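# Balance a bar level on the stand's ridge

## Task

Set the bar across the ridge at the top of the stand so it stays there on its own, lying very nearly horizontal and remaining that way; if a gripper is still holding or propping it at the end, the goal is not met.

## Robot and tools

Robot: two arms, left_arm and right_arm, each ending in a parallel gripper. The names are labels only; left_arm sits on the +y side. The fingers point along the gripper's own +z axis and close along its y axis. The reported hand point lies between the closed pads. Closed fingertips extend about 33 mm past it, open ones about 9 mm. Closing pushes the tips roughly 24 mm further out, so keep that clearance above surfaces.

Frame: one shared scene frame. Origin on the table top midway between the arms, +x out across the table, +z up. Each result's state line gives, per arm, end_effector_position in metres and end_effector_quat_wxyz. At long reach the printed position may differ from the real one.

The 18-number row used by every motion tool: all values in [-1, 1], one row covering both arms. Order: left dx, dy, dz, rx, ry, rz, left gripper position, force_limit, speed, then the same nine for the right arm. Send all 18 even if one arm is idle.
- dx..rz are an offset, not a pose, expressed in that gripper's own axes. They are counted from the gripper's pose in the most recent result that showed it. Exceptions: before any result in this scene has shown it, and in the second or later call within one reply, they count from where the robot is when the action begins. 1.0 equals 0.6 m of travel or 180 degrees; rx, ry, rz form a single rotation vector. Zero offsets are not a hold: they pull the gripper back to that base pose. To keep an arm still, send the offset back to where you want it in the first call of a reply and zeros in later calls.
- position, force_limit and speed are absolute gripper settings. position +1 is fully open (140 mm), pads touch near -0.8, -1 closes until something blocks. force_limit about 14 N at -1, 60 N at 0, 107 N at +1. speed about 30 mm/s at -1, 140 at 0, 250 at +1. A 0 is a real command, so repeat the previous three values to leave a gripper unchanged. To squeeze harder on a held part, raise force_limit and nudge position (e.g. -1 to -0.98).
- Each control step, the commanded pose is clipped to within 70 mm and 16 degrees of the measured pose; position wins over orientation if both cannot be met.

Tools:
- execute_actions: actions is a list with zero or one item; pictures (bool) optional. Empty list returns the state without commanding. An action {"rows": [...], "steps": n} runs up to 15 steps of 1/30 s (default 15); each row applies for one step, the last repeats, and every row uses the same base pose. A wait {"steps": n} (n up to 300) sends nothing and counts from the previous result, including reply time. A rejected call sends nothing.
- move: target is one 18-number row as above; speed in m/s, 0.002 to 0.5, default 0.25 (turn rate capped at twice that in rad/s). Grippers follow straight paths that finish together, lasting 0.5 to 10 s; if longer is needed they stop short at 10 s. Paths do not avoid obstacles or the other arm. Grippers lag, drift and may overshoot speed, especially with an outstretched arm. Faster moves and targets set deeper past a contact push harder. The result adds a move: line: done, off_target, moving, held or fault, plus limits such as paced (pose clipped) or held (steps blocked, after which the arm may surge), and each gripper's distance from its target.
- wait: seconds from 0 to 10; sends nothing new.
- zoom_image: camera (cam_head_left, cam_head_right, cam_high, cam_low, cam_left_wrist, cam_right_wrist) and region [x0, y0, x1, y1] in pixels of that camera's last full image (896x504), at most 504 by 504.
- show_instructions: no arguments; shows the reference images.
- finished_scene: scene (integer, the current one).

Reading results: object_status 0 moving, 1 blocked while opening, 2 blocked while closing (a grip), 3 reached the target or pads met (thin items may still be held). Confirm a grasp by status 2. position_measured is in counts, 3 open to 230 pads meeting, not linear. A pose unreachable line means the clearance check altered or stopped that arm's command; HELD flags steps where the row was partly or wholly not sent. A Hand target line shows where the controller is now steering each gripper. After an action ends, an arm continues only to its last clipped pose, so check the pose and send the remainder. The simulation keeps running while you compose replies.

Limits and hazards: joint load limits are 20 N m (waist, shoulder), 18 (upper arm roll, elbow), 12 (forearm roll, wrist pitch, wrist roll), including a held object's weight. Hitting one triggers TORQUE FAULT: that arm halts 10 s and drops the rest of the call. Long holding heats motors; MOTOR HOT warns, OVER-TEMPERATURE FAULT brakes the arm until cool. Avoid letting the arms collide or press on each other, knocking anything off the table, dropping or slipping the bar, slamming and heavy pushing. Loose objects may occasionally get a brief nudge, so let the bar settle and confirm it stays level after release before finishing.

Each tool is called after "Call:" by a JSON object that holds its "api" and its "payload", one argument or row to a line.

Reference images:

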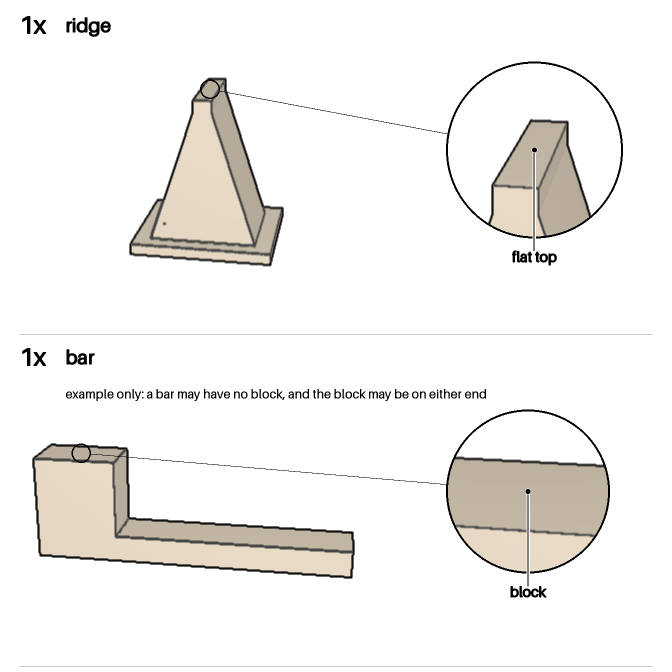

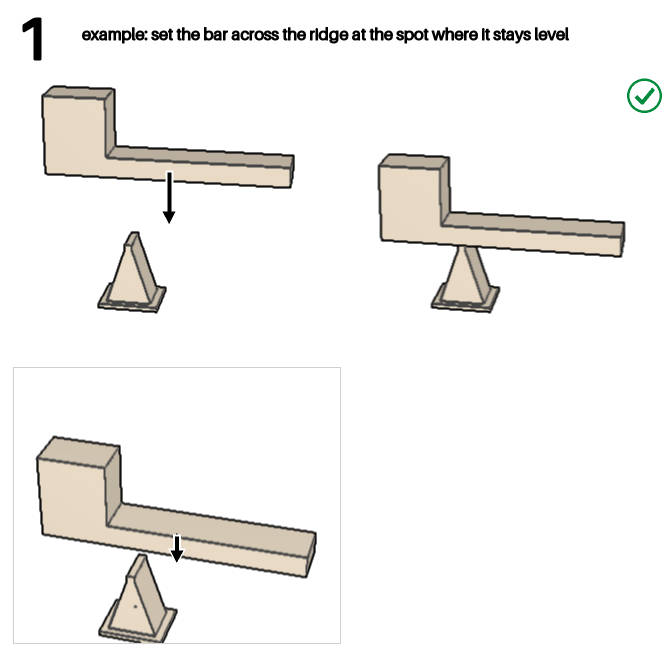

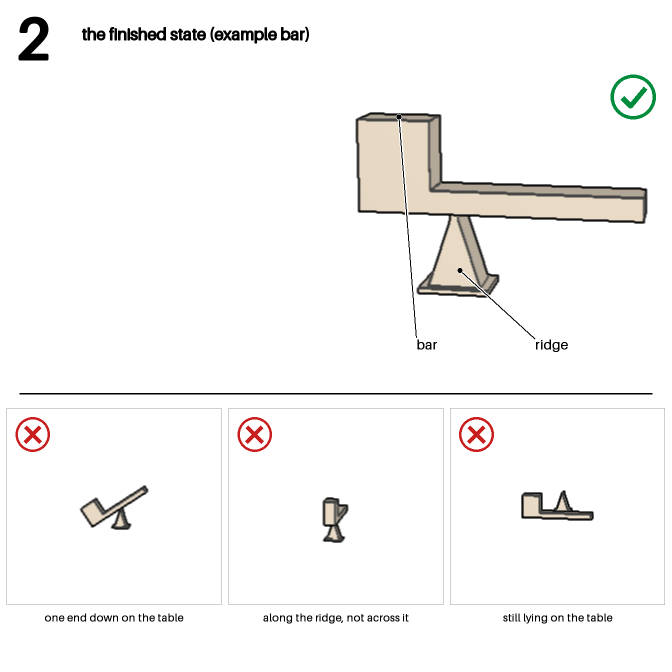

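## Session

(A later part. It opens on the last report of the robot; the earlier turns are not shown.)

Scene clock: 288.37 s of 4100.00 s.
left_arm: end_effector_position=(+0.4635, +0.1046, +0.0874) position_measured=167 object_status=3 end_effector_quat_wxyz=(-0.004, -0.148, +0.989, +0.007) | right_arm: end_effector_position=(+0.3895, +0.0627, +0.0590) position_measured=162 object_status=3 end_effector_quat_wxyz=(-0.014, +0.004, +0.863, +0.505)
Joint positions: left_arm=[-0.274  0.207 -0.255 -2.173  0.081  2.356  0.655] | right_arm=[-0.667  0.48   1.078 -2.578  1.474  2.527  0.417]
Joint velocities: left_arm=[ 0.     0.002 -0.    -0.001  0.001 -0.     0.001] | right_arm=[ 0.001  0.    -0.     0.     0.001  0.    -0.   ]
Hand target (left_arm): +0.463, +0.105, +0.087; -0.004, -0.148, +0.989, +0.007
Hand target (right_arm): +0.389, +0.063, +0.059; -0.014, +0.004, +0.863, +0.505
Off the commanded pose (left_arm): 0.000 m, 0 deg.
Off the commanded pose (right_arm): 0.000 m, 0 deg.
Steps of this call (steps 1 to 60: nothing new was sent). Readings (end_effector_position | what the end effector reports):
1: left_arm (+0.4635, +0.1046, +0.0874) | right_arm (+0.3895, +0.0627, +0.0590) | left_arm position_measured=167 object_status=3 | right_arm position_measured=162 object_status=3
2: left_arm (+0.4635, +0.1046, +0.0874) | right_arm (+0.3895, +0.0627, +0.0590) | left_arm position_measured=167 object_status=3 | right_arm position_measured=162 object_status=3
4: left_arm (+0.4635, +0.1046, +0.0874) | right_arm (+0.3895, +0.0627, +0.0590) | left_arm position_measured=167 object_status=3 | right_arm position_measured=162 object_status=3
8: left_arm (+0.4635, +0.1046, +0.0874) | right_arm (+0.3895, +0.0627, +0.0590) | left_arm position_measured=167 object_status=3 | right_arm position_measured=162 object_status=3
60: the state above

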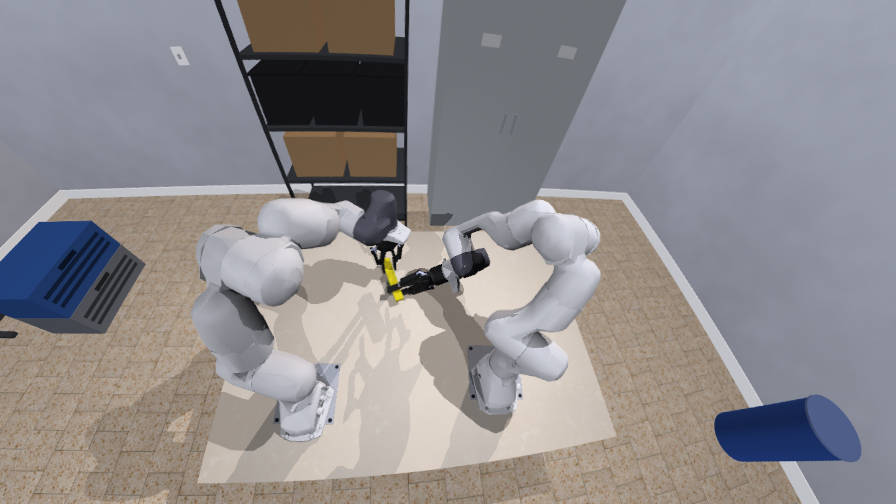

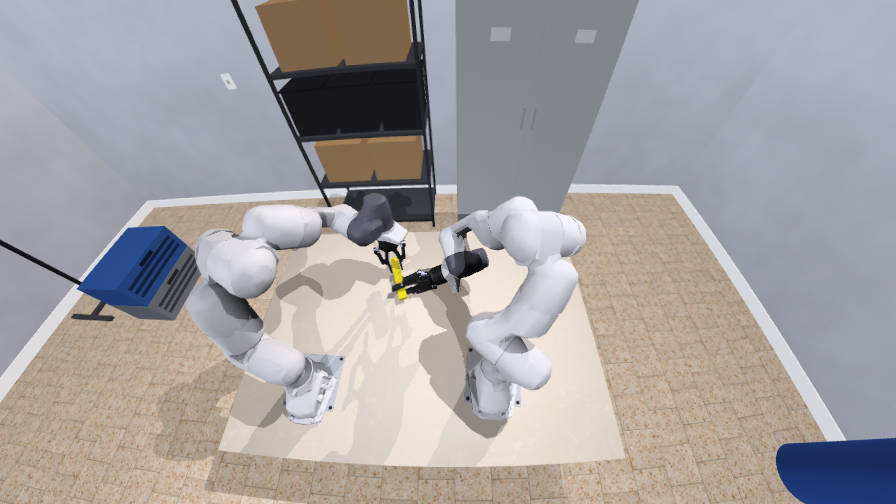

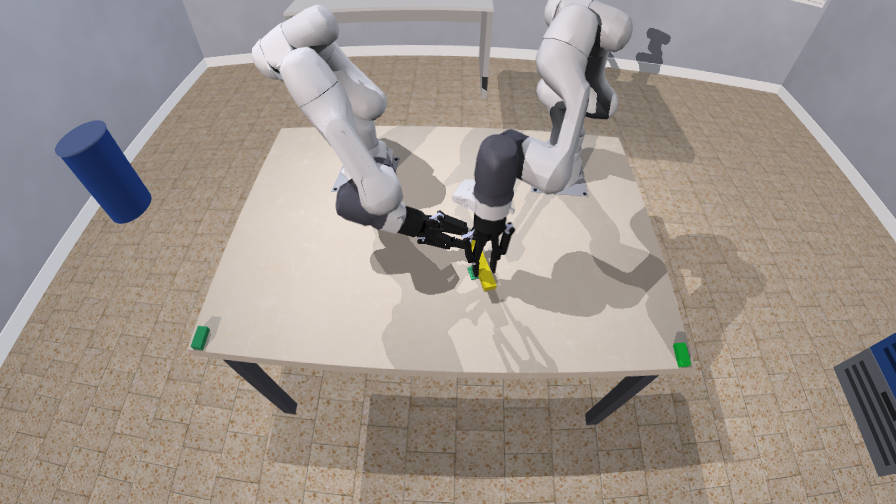

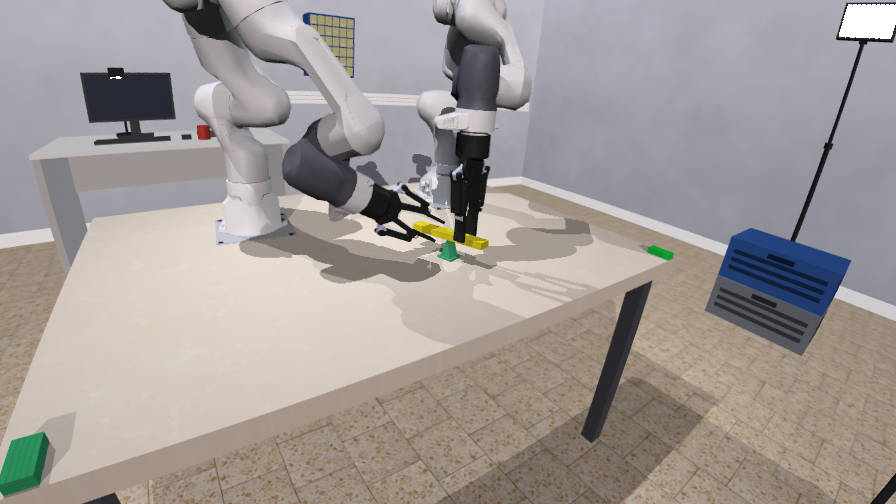

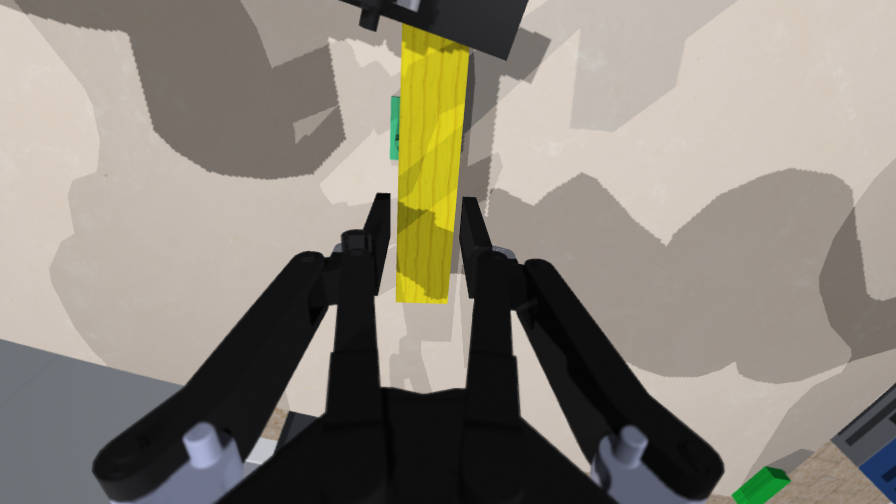

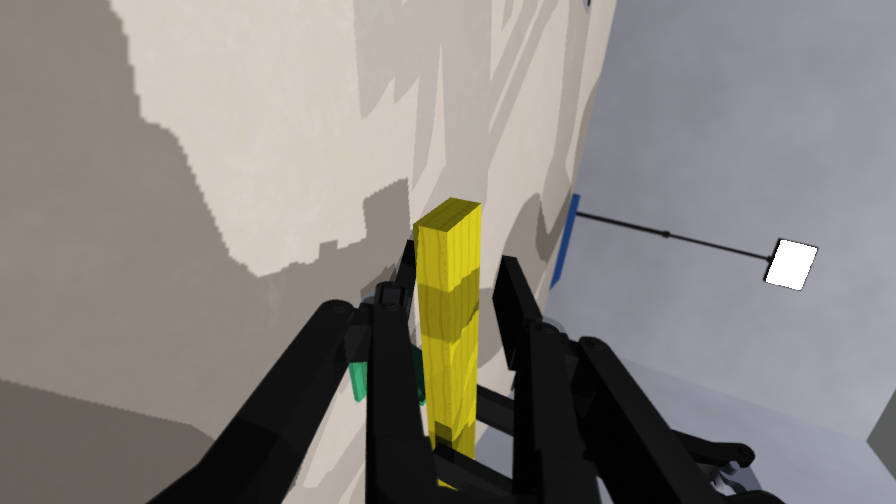

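Call:
{"api": "move", "payload": {
  "target": [0,0,0,0,0,0,-0.3,0.3,-1,0,0,0,0,0,0,-0.35,-1,-1]
}}

Call:
{"api": "move", "payload": {
  "target": [0,0,0,0,0,0,-1,0.3,-0.6,0,0,0,0,0,0,-0.35,-1,-1]
}}

Call:
{"api": "move", "payload": {
  "target": [-0.005,0,0,0,0,0,-1,0.3,-0.6,0,0,0,0,0,0,-0.35,-1,-1],
  "speed": 0.01
}}

Call:
{"api": "move", "payload": {
  "target": [0,0,0,0,0,0,-0.3,0.3,-1,0,0,0,0,0,0,-0.35,-1,-1]
}}

Call:
{"api": "move", "payload": {
  "target": [0,0,0,0,0,0,-0.3,0.3,-1,0,0,0,0,0,0,-0.28,-1,-1]
}}

Call:
{"api": "wait", "payload": {
  "seconds": 1.5
}}

Scene clock: 294.07 s of 4100.00 s.
left_arm: end_effector_position=(+0.4635, +0.1046, +0.0874) position_measured=167 object_status=3 end_effector_quat_wxyz=(-0.004, -0.148, +0.989, +0.007) | right_arm: end_effector_position=(+0.3895, +0.0627, +0.0590) position_measured=173 object_status=3 end_effector_quat_wxyz=(-0.014, +0.004, +0.863, +0.505)
Joint positions: left_arm=[-0.274  0.207 -0.255 -2.173  0.081  2.356  0.655] | right_arm=[-0.667  0.48   1.078 -2.578  1.474  2.527  0.417]
Joint velocities: left_arm=[-0.001  0.     0.     0.001 -0.001  0.    -0.   ] | right_arm=[ 0.    -0.    -0.    -0.     0.003  0.    -0.001]
Hand target (left_arm): +0.463, +0.105, +0.087; -0.004, -0.148, +0.989, +0.007
Hand target (right_arm): +0.389, +0.063, +0.059; -0.014, +0.004, +0.863, +0.505
Off the commanded pose (left_arm): 0.000 m, 0 deg.
Off the commanded pose (right_arm): 0.000 m, 0 deg.
After step 90, 2.00 s passed at rest.
move: done

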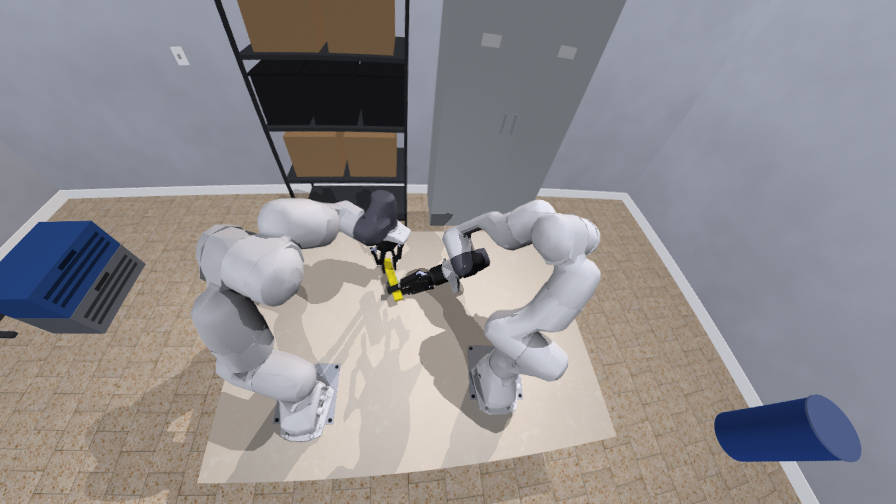

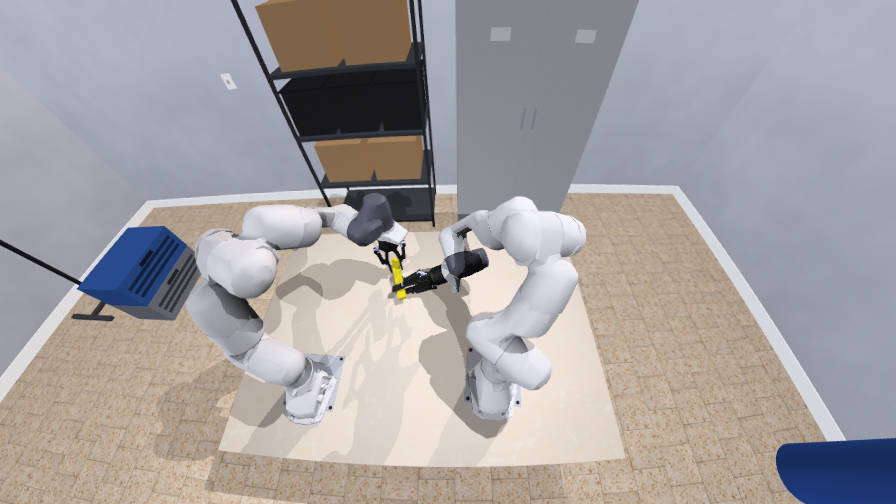

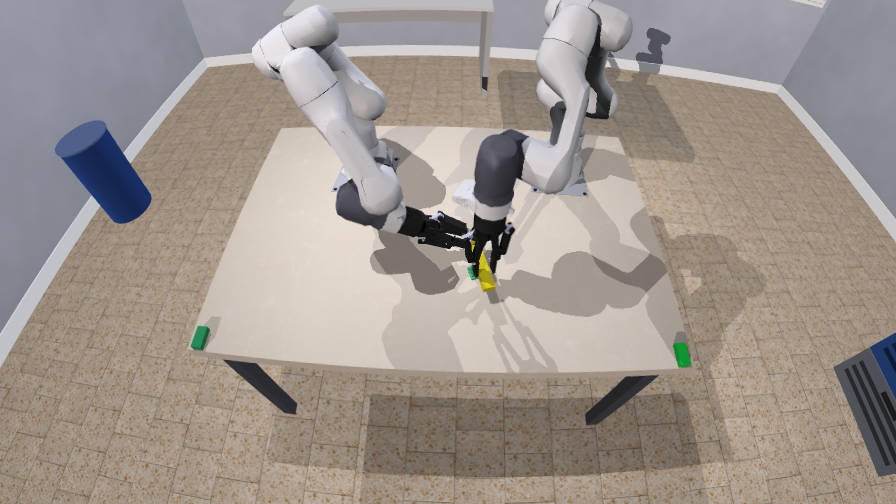

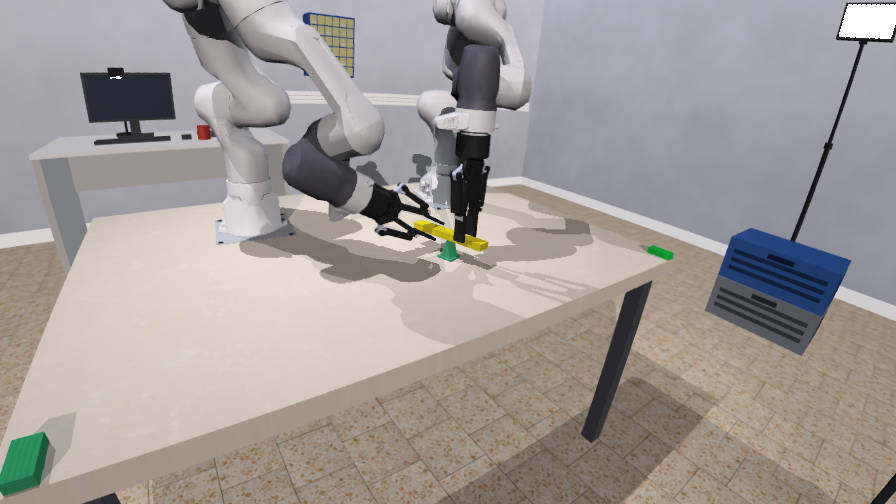

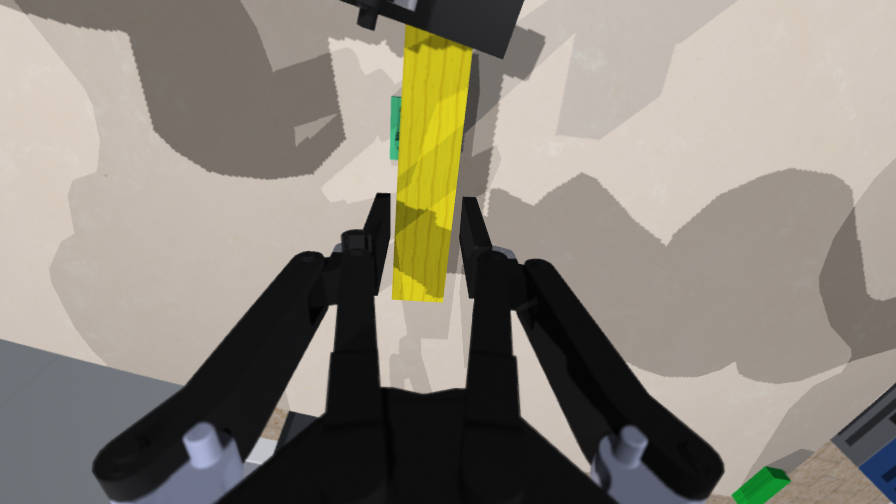

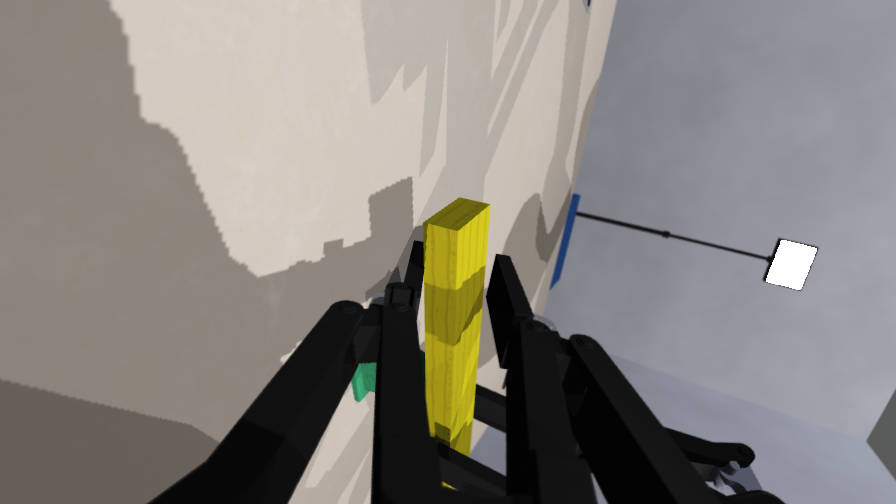

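Scene clock: 294.57 s of 4100.00 s.
left_arm: end_effector_position=(+0.4635, +0.1046, +0.0875) position_measured=187 object_status=2 end_effector_quat_wxyz=(-0.004, -0.148, +0.989, +0.007) | right_arm: end_effector_position=(+0.3895, +0.0626, +0.0590) position_measured=173 object_status=3 end_effector_quat_wxyz=(-0.014, +0.004, +0.863, +0.504)
Joint positions: left_arm=[-0.274  0.207 -0.255 -2.173  0.081  2.356  0.655] | right_arm=[-0.667  0.48   1.078 -2.578  1.474  2.527  0.417]
Joint velocities: left_arm=[-0.001 -0.     0.     0.    -0.001  0.001 -0.   ] | right_arm=[-0.     0.     0.001 -0.001 -0.002 -0.    -0.   ]
Hand target (left_arm): +0.463, +0.105, +0.087; -0.004, -0.148, +0.989, +0.007
Hand target (right_arm): +0.389, +0.063, +0.059; -0.014, +0.004, +0.863, +0.505
Off the commanded pose (left_arm): 0.000 m, 0 deg.
Off the commanded pose (right_arm): 0.000 m, 0 deg.
move: done

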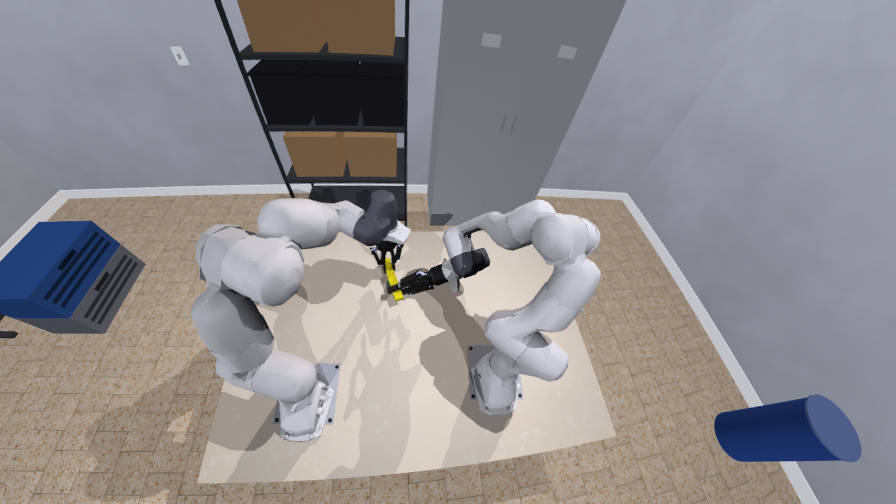

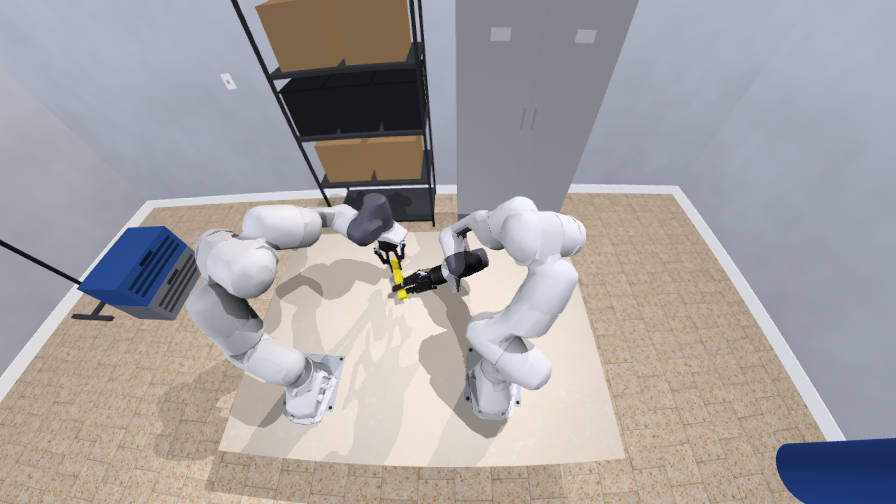

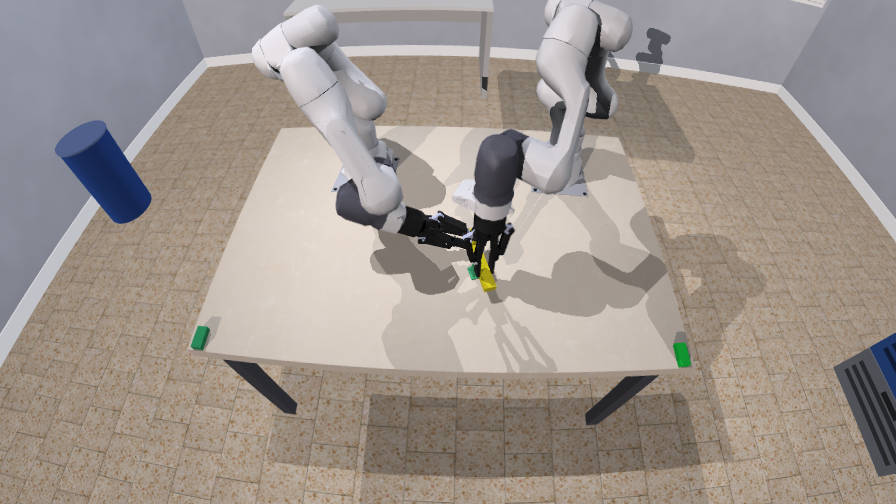

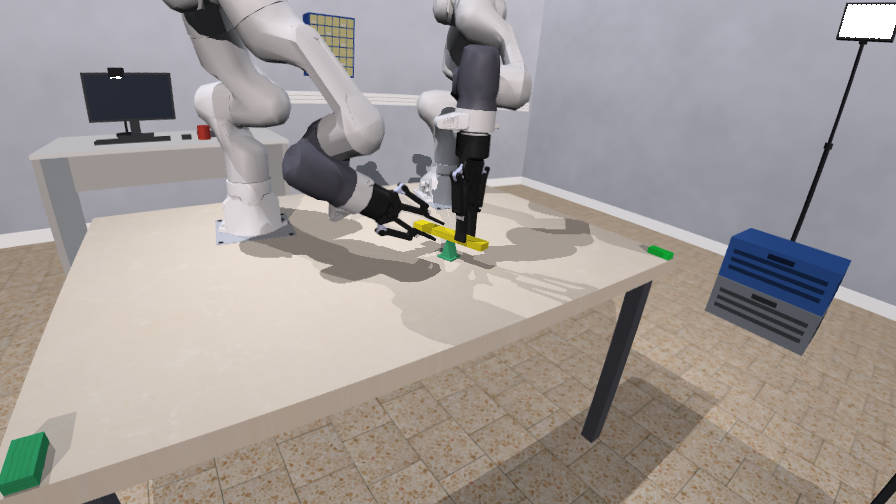

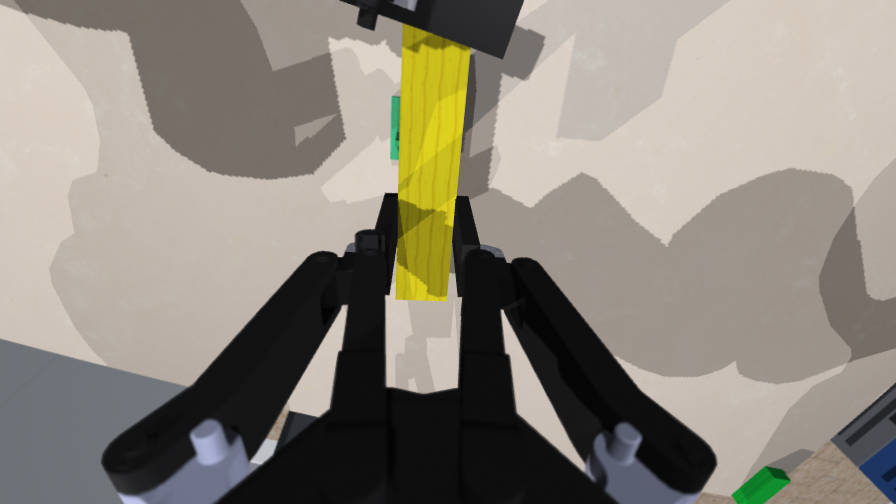

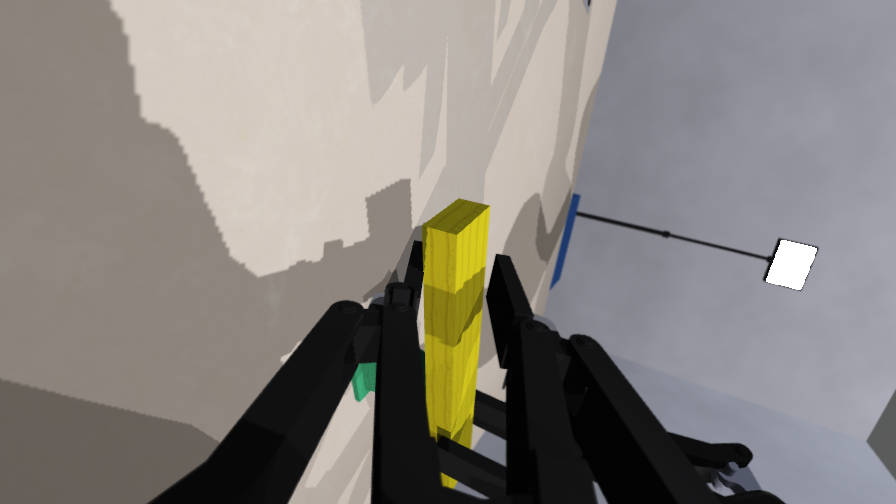

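Scene clock: 295.27 s of 4100.00 s.
left_arm: end_effector_position=(+0.4645, +0.1044, +0.0875) position_measured=187 object_status=2 end_effector_quat_wxyz=(-0.005, -0.147, +0.989, +0.007) | right_arm: end_effector_position=(+0.3896, +0.0625, +0.0589) position_measured=173 object_status=3 end_effector_quat_wxyz=(-0.014, +0.004, +0.863, +0.504)
Joint positions: left_arm=[-0.274  0.21  -0.255 -2.168  0.081  2.353  0.657] | right_arm=[-0.667  0.48   1.078 -2.578  1.474  2.528  0.417]
Joint velocities: left_arm=[ 0.     0.002 -0.     0.003 -0.     0.     0.001] | right_arm=[-0.001 -0.001  0.    -0.001 -0.001  0.     0.001]
Hand target (left_arm): +0.466, +0.105, +0.088; -0.004, -0.148, +0.989, +0.007
Hand target (right_arm): +0.390, +0.063, +0.059; -0.014, +0.004, +0.863, +0.504
Off the commanded pose (left_arm): 0.002 m, 0 deg.
Off the commanded pose (right_arm): 0.000 m, 0 deg.
move: done

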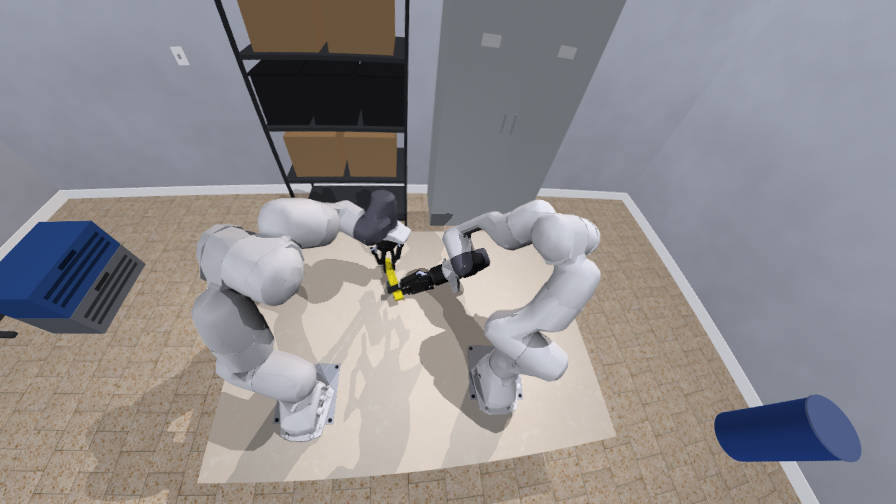

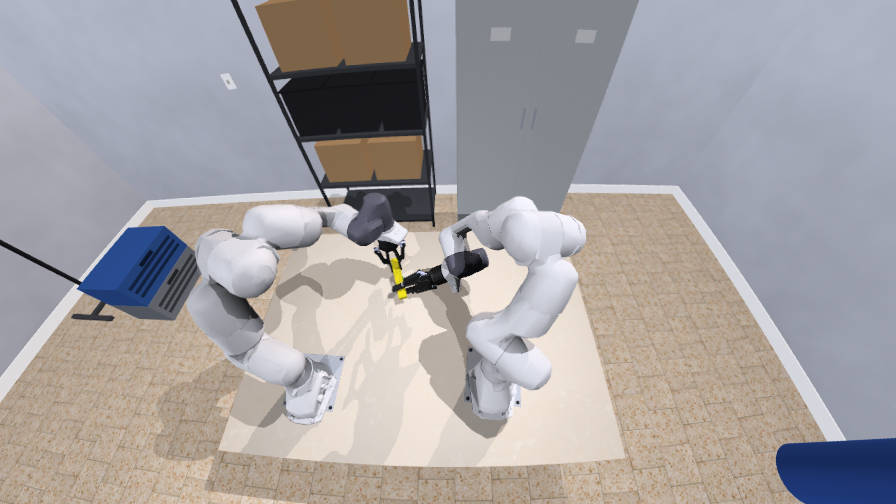

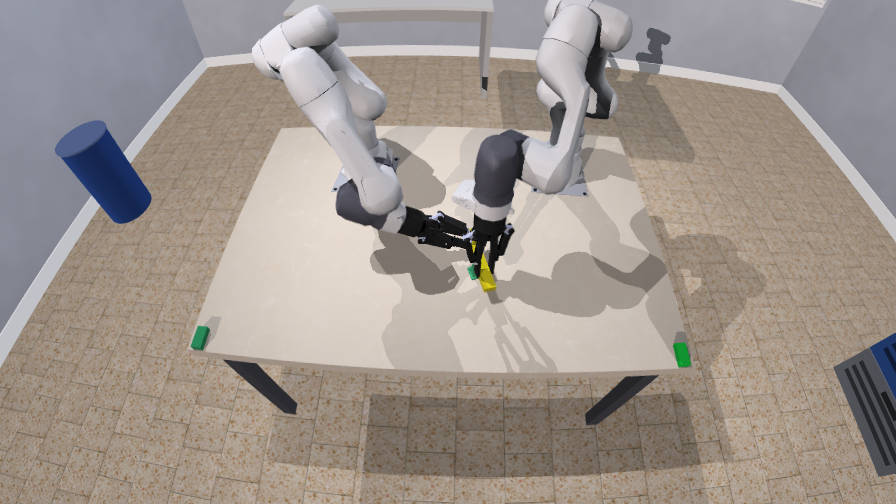

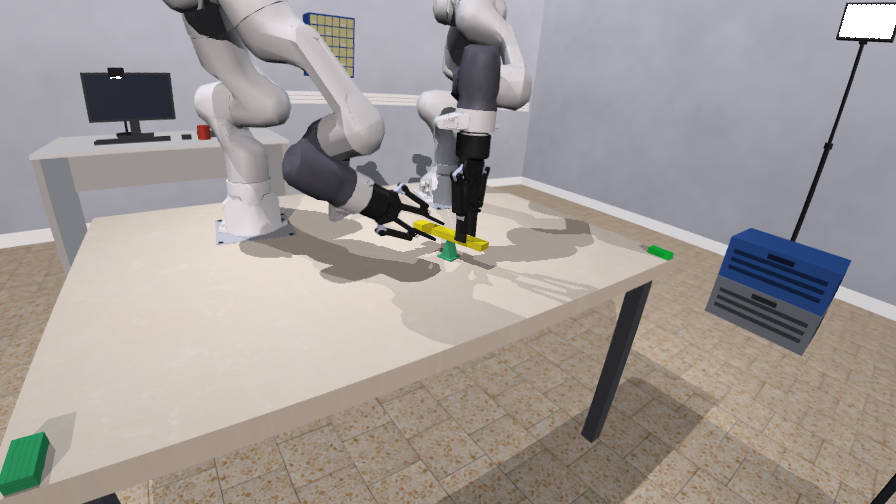

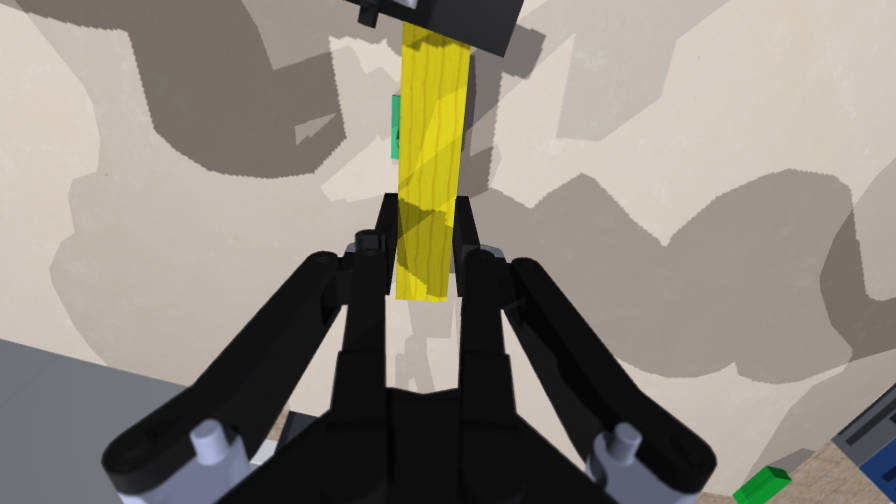

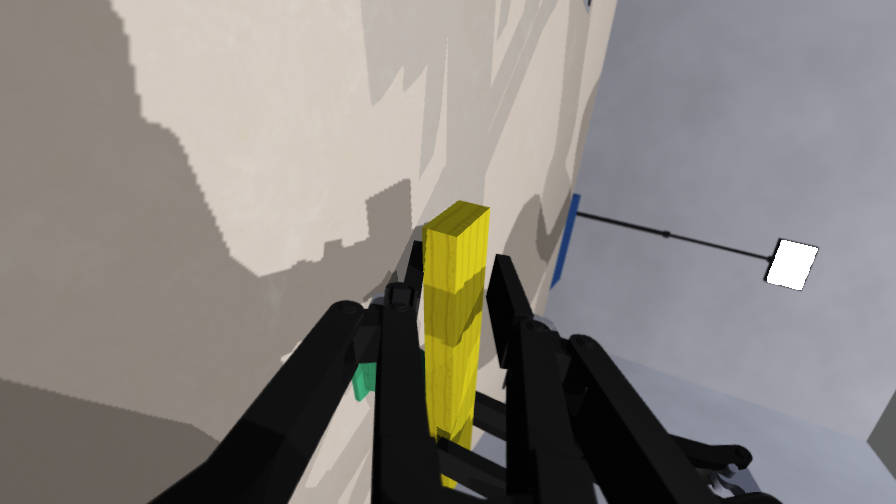

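Scene clock: 295.87 s of 4100.00 s.
left_arm: end_effector_position=(+0.4644, +0.1044, +0.0875) position_measured=167 object_status=0 end_effector_quat_wxyz=(-0.005, -0.147, +0.989, +0.007) | right_arm: end_effector_position=(+0.3896, +0.0625, +0.0588) position_measured=173 object_status=3 end_effector_quat_wxyz=(-0.014, +0.004, +0.863, +0.504)
Joint positions: left_arm=[-0.274  0.21  -0.255 -2.168  0.081  2.353  0.657] | right_arm=[-0.667  0.48   1.078 -2.578  1.474  2.528  0.417]
Joint velocities: left_arm=[ 0.     0.    -0.     0.001  0.002  0.001 -0.001] | right_arm=[ 0.     0.001  0.001 -0.     0.001  0.001 -0.   ]
Hand target (left_arm): +0.464, +0.104, +0.088; -0.005, -0.147, +0.989, +0.007
Hand target (right_arm): +0.390, +0.063, +0.059; -0.014, +0.004, +0.863, +0.504
Off the commanded pose (left_arm): 0.000 m, 0 deg.
Off the commanded pose (right_arm): 0.000 m, 0 deg.
move: done

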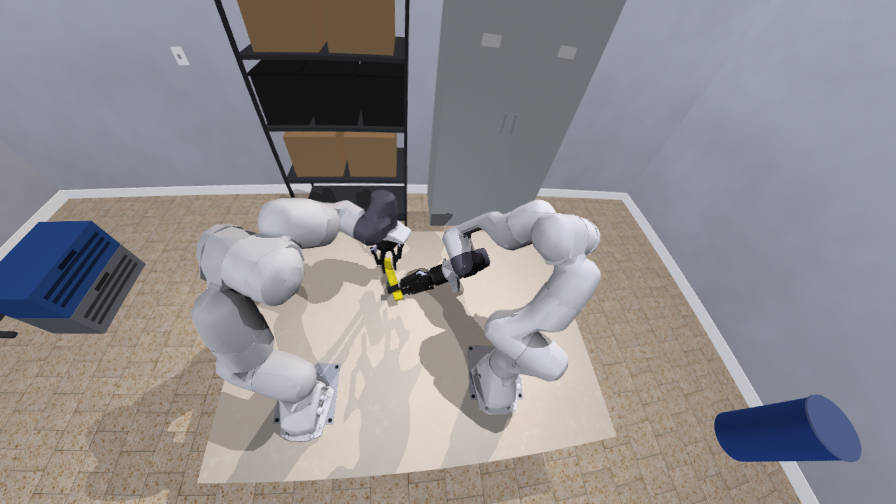

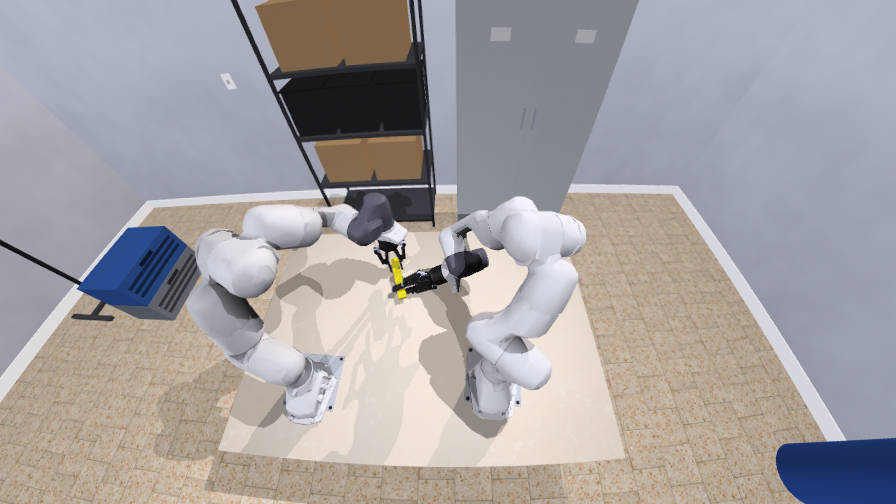

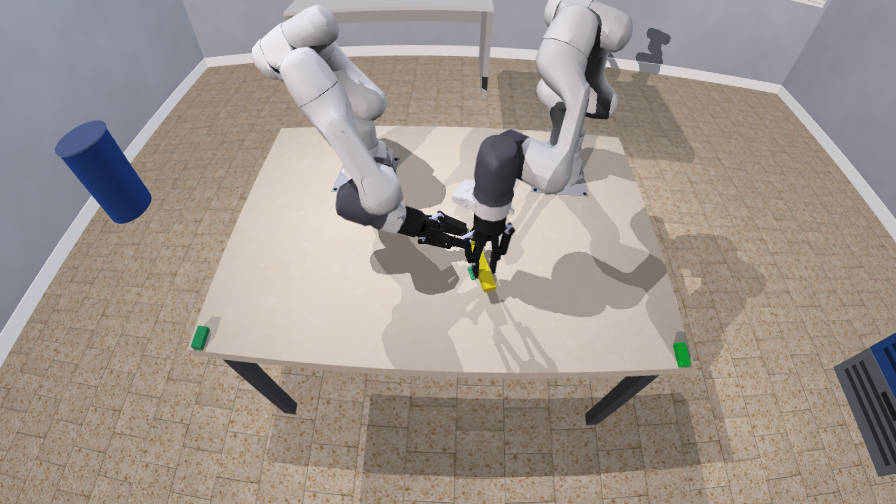

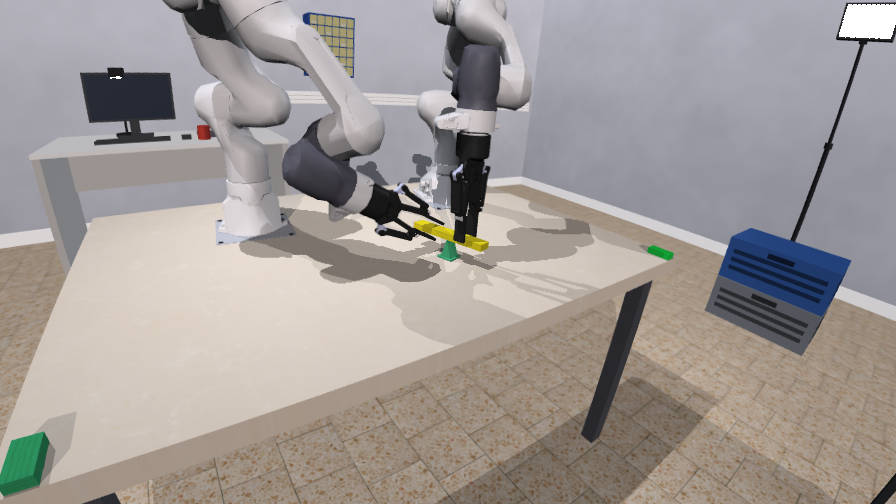

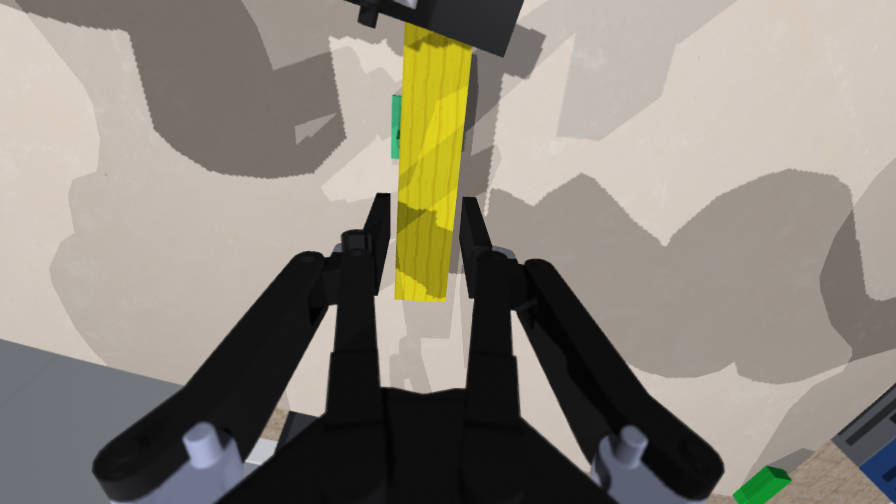

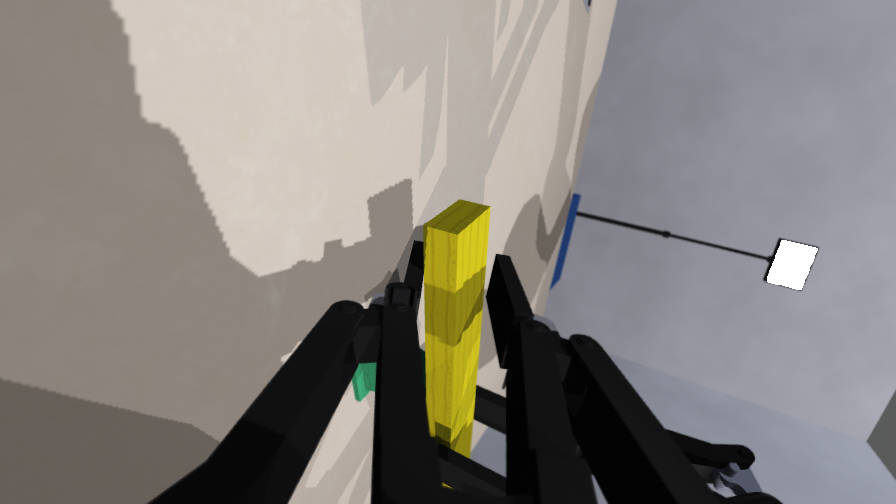

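Scene clock: 296.37 s of 4100.00 s.
left_arm: end_effector_position=(+0.4644, +0.1044, +0.0875) position_measured=167 object_status=3 end_effector_quat_wxyz=(-0.005, -0.147, +0.989, +0.007) | right_arm: end_effector_position=(+0.3896, +0.0625, +0.0588) position_measured=164 object_status=3 end_effector_quat_wxyz=(-0.014, +0.004, +0.863, +0.504)
Joint positions: left_arm=[-0.274  0.21  -0.255 -2.168  0.081  2.353  0.657] | right_arm=[-0.667  0.48   1.078 -2.578  1.474  2.528  0.417]
Joint velocities: left_arm=[-0.     0.001  0.    -0.     0.001 -0.    -0.001] | right_arm=[-0.     0.    -0.    -0.001 -0.001  0.001  0.   ]
Hand target (left_arm): +0.464, +0.104, +0.087; -0.005, -0.147, +0.989, +0.007
Hand target (right_arm): +0.390, +0.063, +0.059; -0.014, +0.004, +0.863, +0.504
Off the commanded pose (left_arm): 0.000 m, 0 deg.
Off the commanded pose (right_arm): 0.000 m, 0 deg.
move: done

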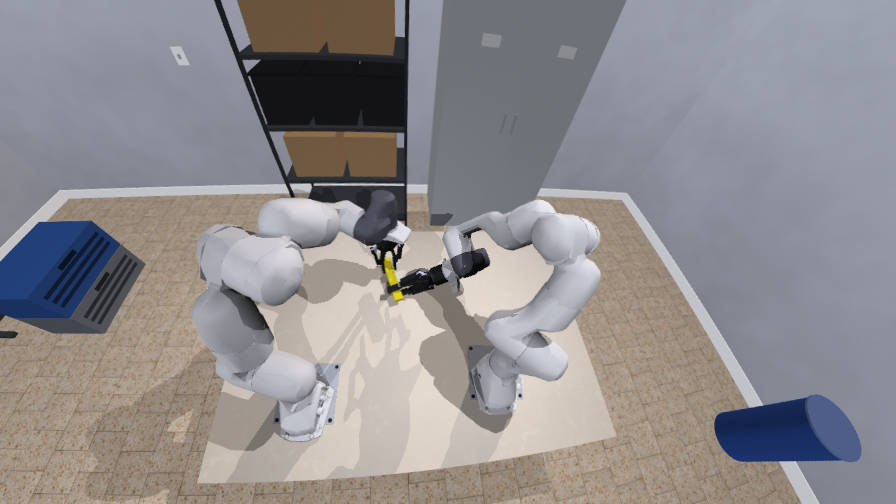

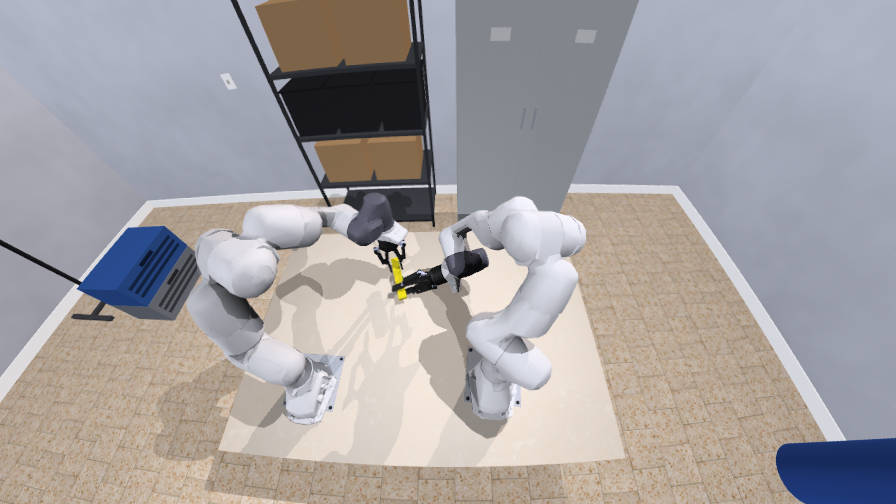

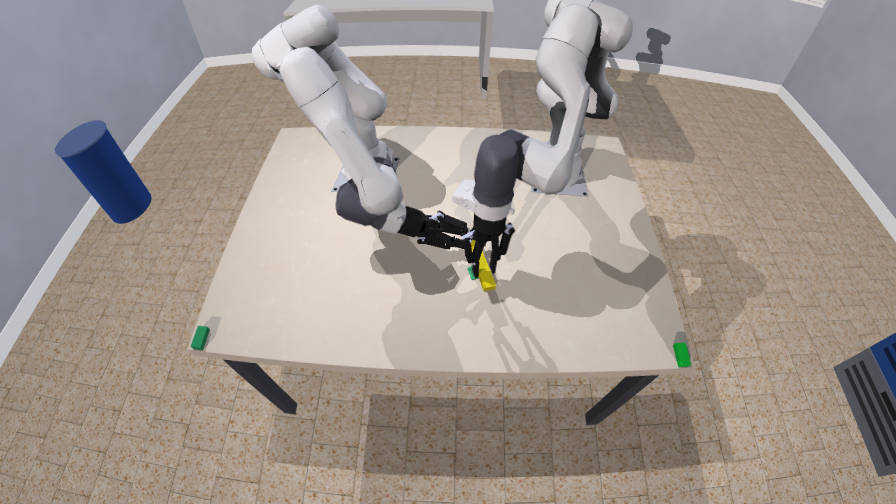

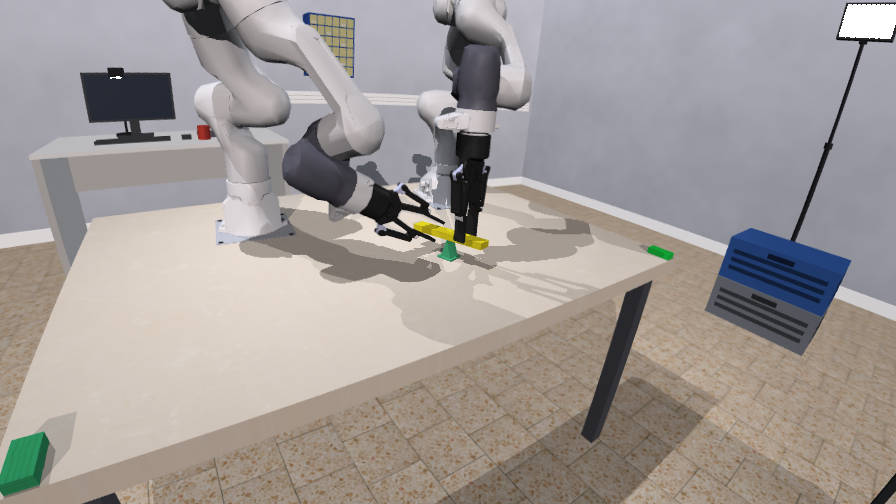

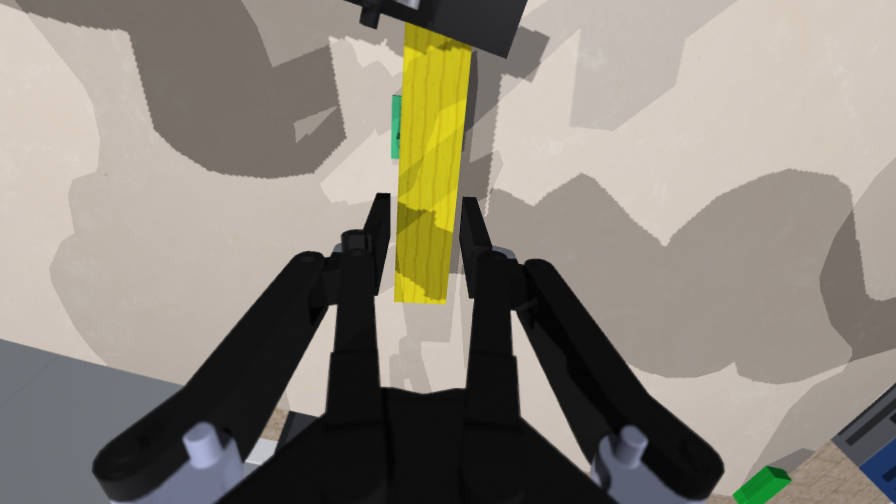

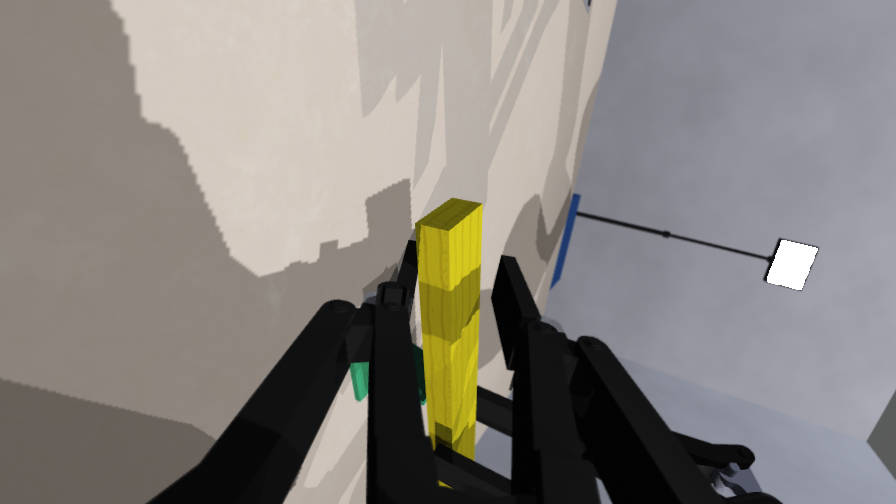

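Scene clock: 297.87 s of 4100.00 s.
left_arm: end_effector_position=(+0.4644, +0.1044, +0.0875) position_measured=167 object_status=3 end_effector_quat_wxyz=(-0.005, -0.147, +0.989, +0.007) | right_arm: end_effector_position=(+0.3896, +0.0625, +0.0588) position_measured=164 object_status=3 end_effector_quat_wxyz=(-0.014, +0.004, +0.863, +0.504)
Joint positions: left_arm=[-0.274  0.21  -0.255 -2.168  0.081  2.353  0.657] | right_arm=[-0.667  0.48   1.078 -2.578  1.474  2.528  0.417]
Joint velocities: left_arm=[ 0.001 -0.001  0.001 -0.001  0.    -0.001 -0.001] | right_arm=[-0.001 -0.001 -0.001  0.001 -0.    -0.001 -0.002]
Hand target (left_arm): +0.464, +0.104, +0.087; -0.005, -0.147, +0.989, +0.007
Hand target (right_arm): +0.390, +0.063, +0.059; -0.014, +0.004, +0.863, +0.504
Off the commanded pose (left_arm): 0.000 m, 0 deg.
Off the commanded pose (right_arm): 0.000 m, 0 deg.
Steps of this call (steps 1 to 45: nothing new was sent). Readings (end_effector_position | what the end effector reports):
1: left_arm (+0.4644, +0.1044, +0.0875) | right_arm (+0.3896, +0.0625, +0.0588) | left_arm position_measured=167 object_status=3 | right_arm position_measured=164 object_status=3
2: left_arm (+0.4644, +0.1044, +0.0875) | right_arm (+0.3896, +0.0625, +0.0588) | left_arm position_measured=167 object_status=3 | right_arm position_measured=164 object_status=3
4: left_arm (+0.4644, +0.1044, +0.0875) | right_arm (+0.3896, +0.0625, +0.0588) | left_arm position_measured=167 object_status=3 | right_arm position_measured=164 object_status=3
8: left_arm (+0.4644, +0.1044, +0.0875) | right_arm (+0.3896, +0.0625, +0.0588) | left_arm position_measured=167 object_status=3 | right_arm position_measured=164 object_status=3
45: the state above

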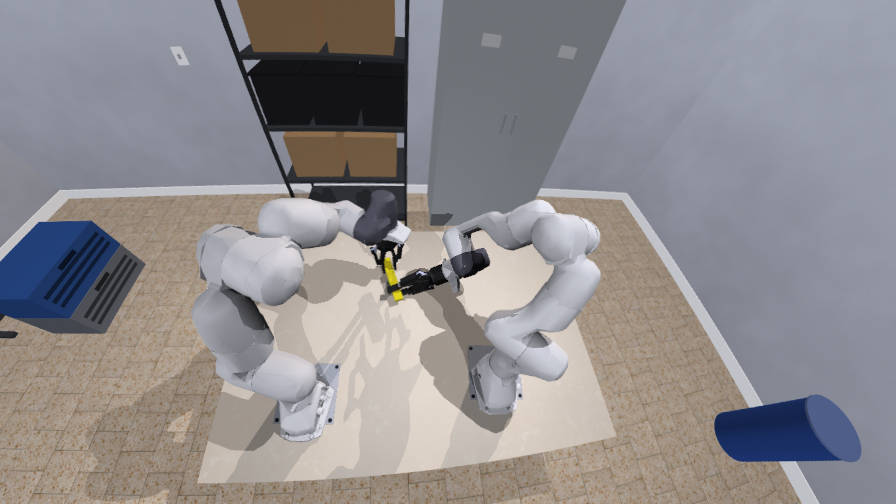

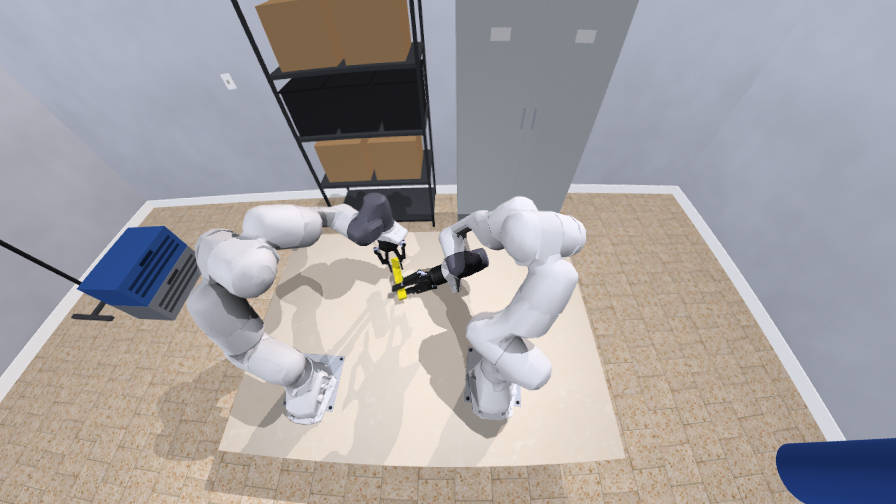

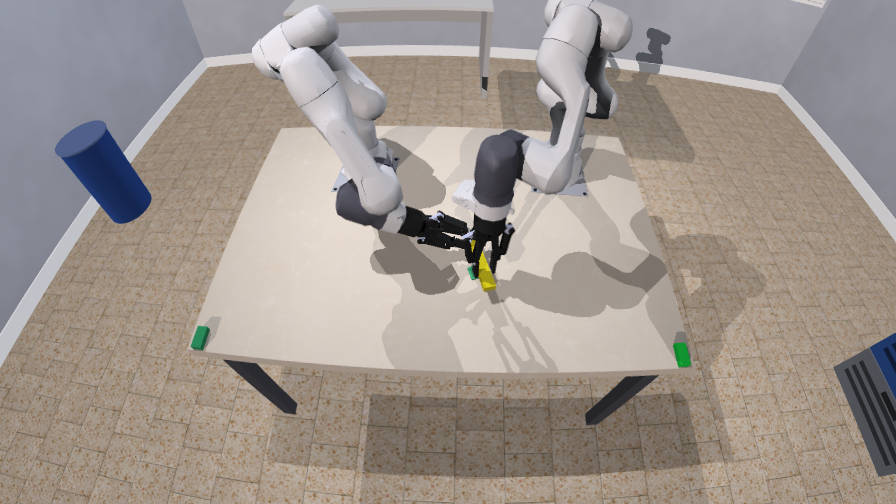

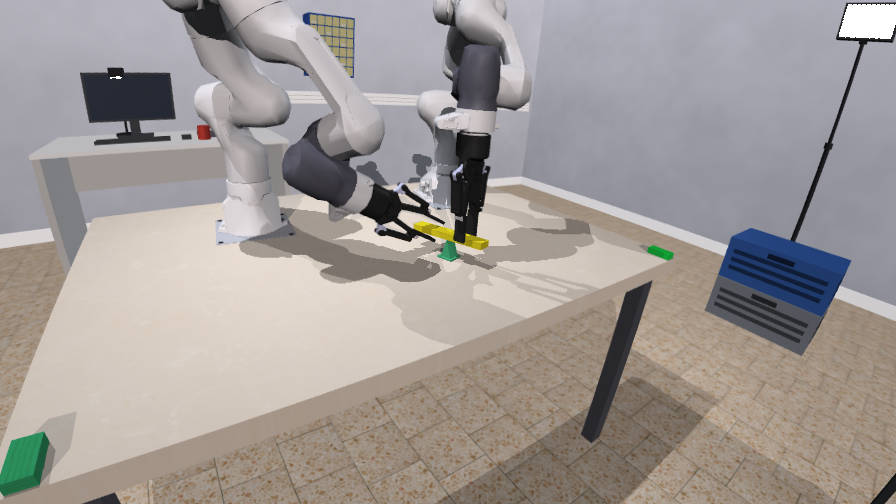

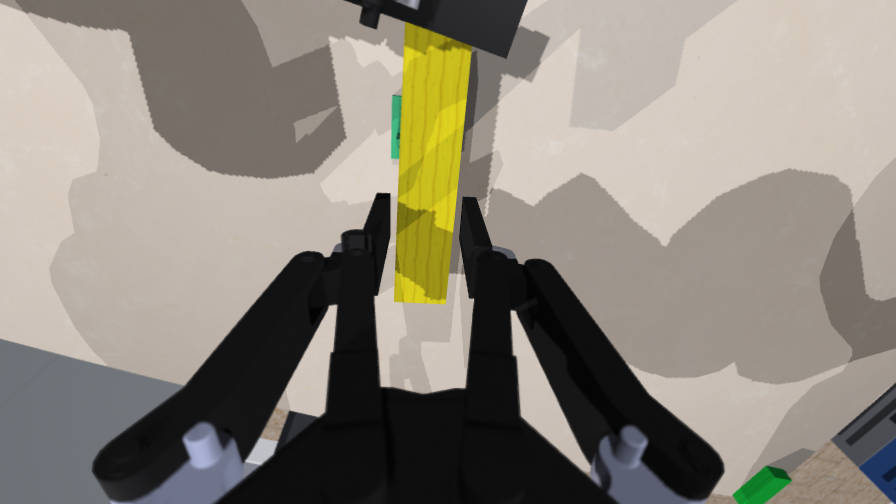

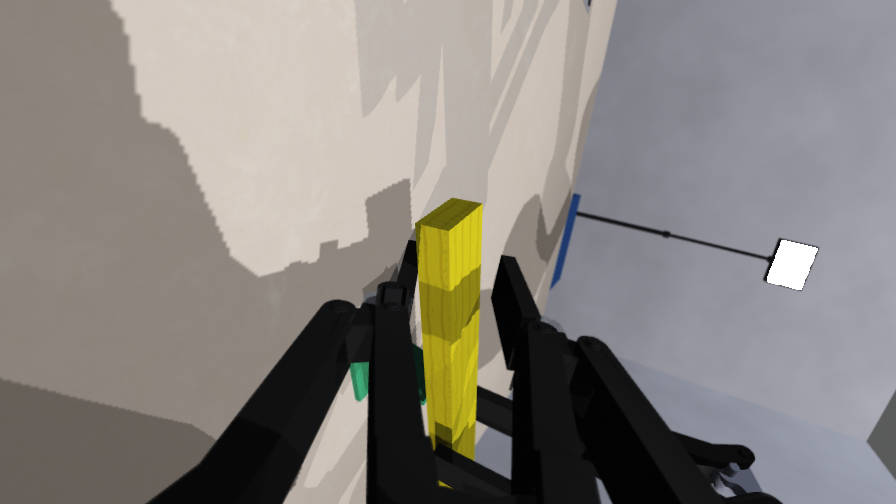

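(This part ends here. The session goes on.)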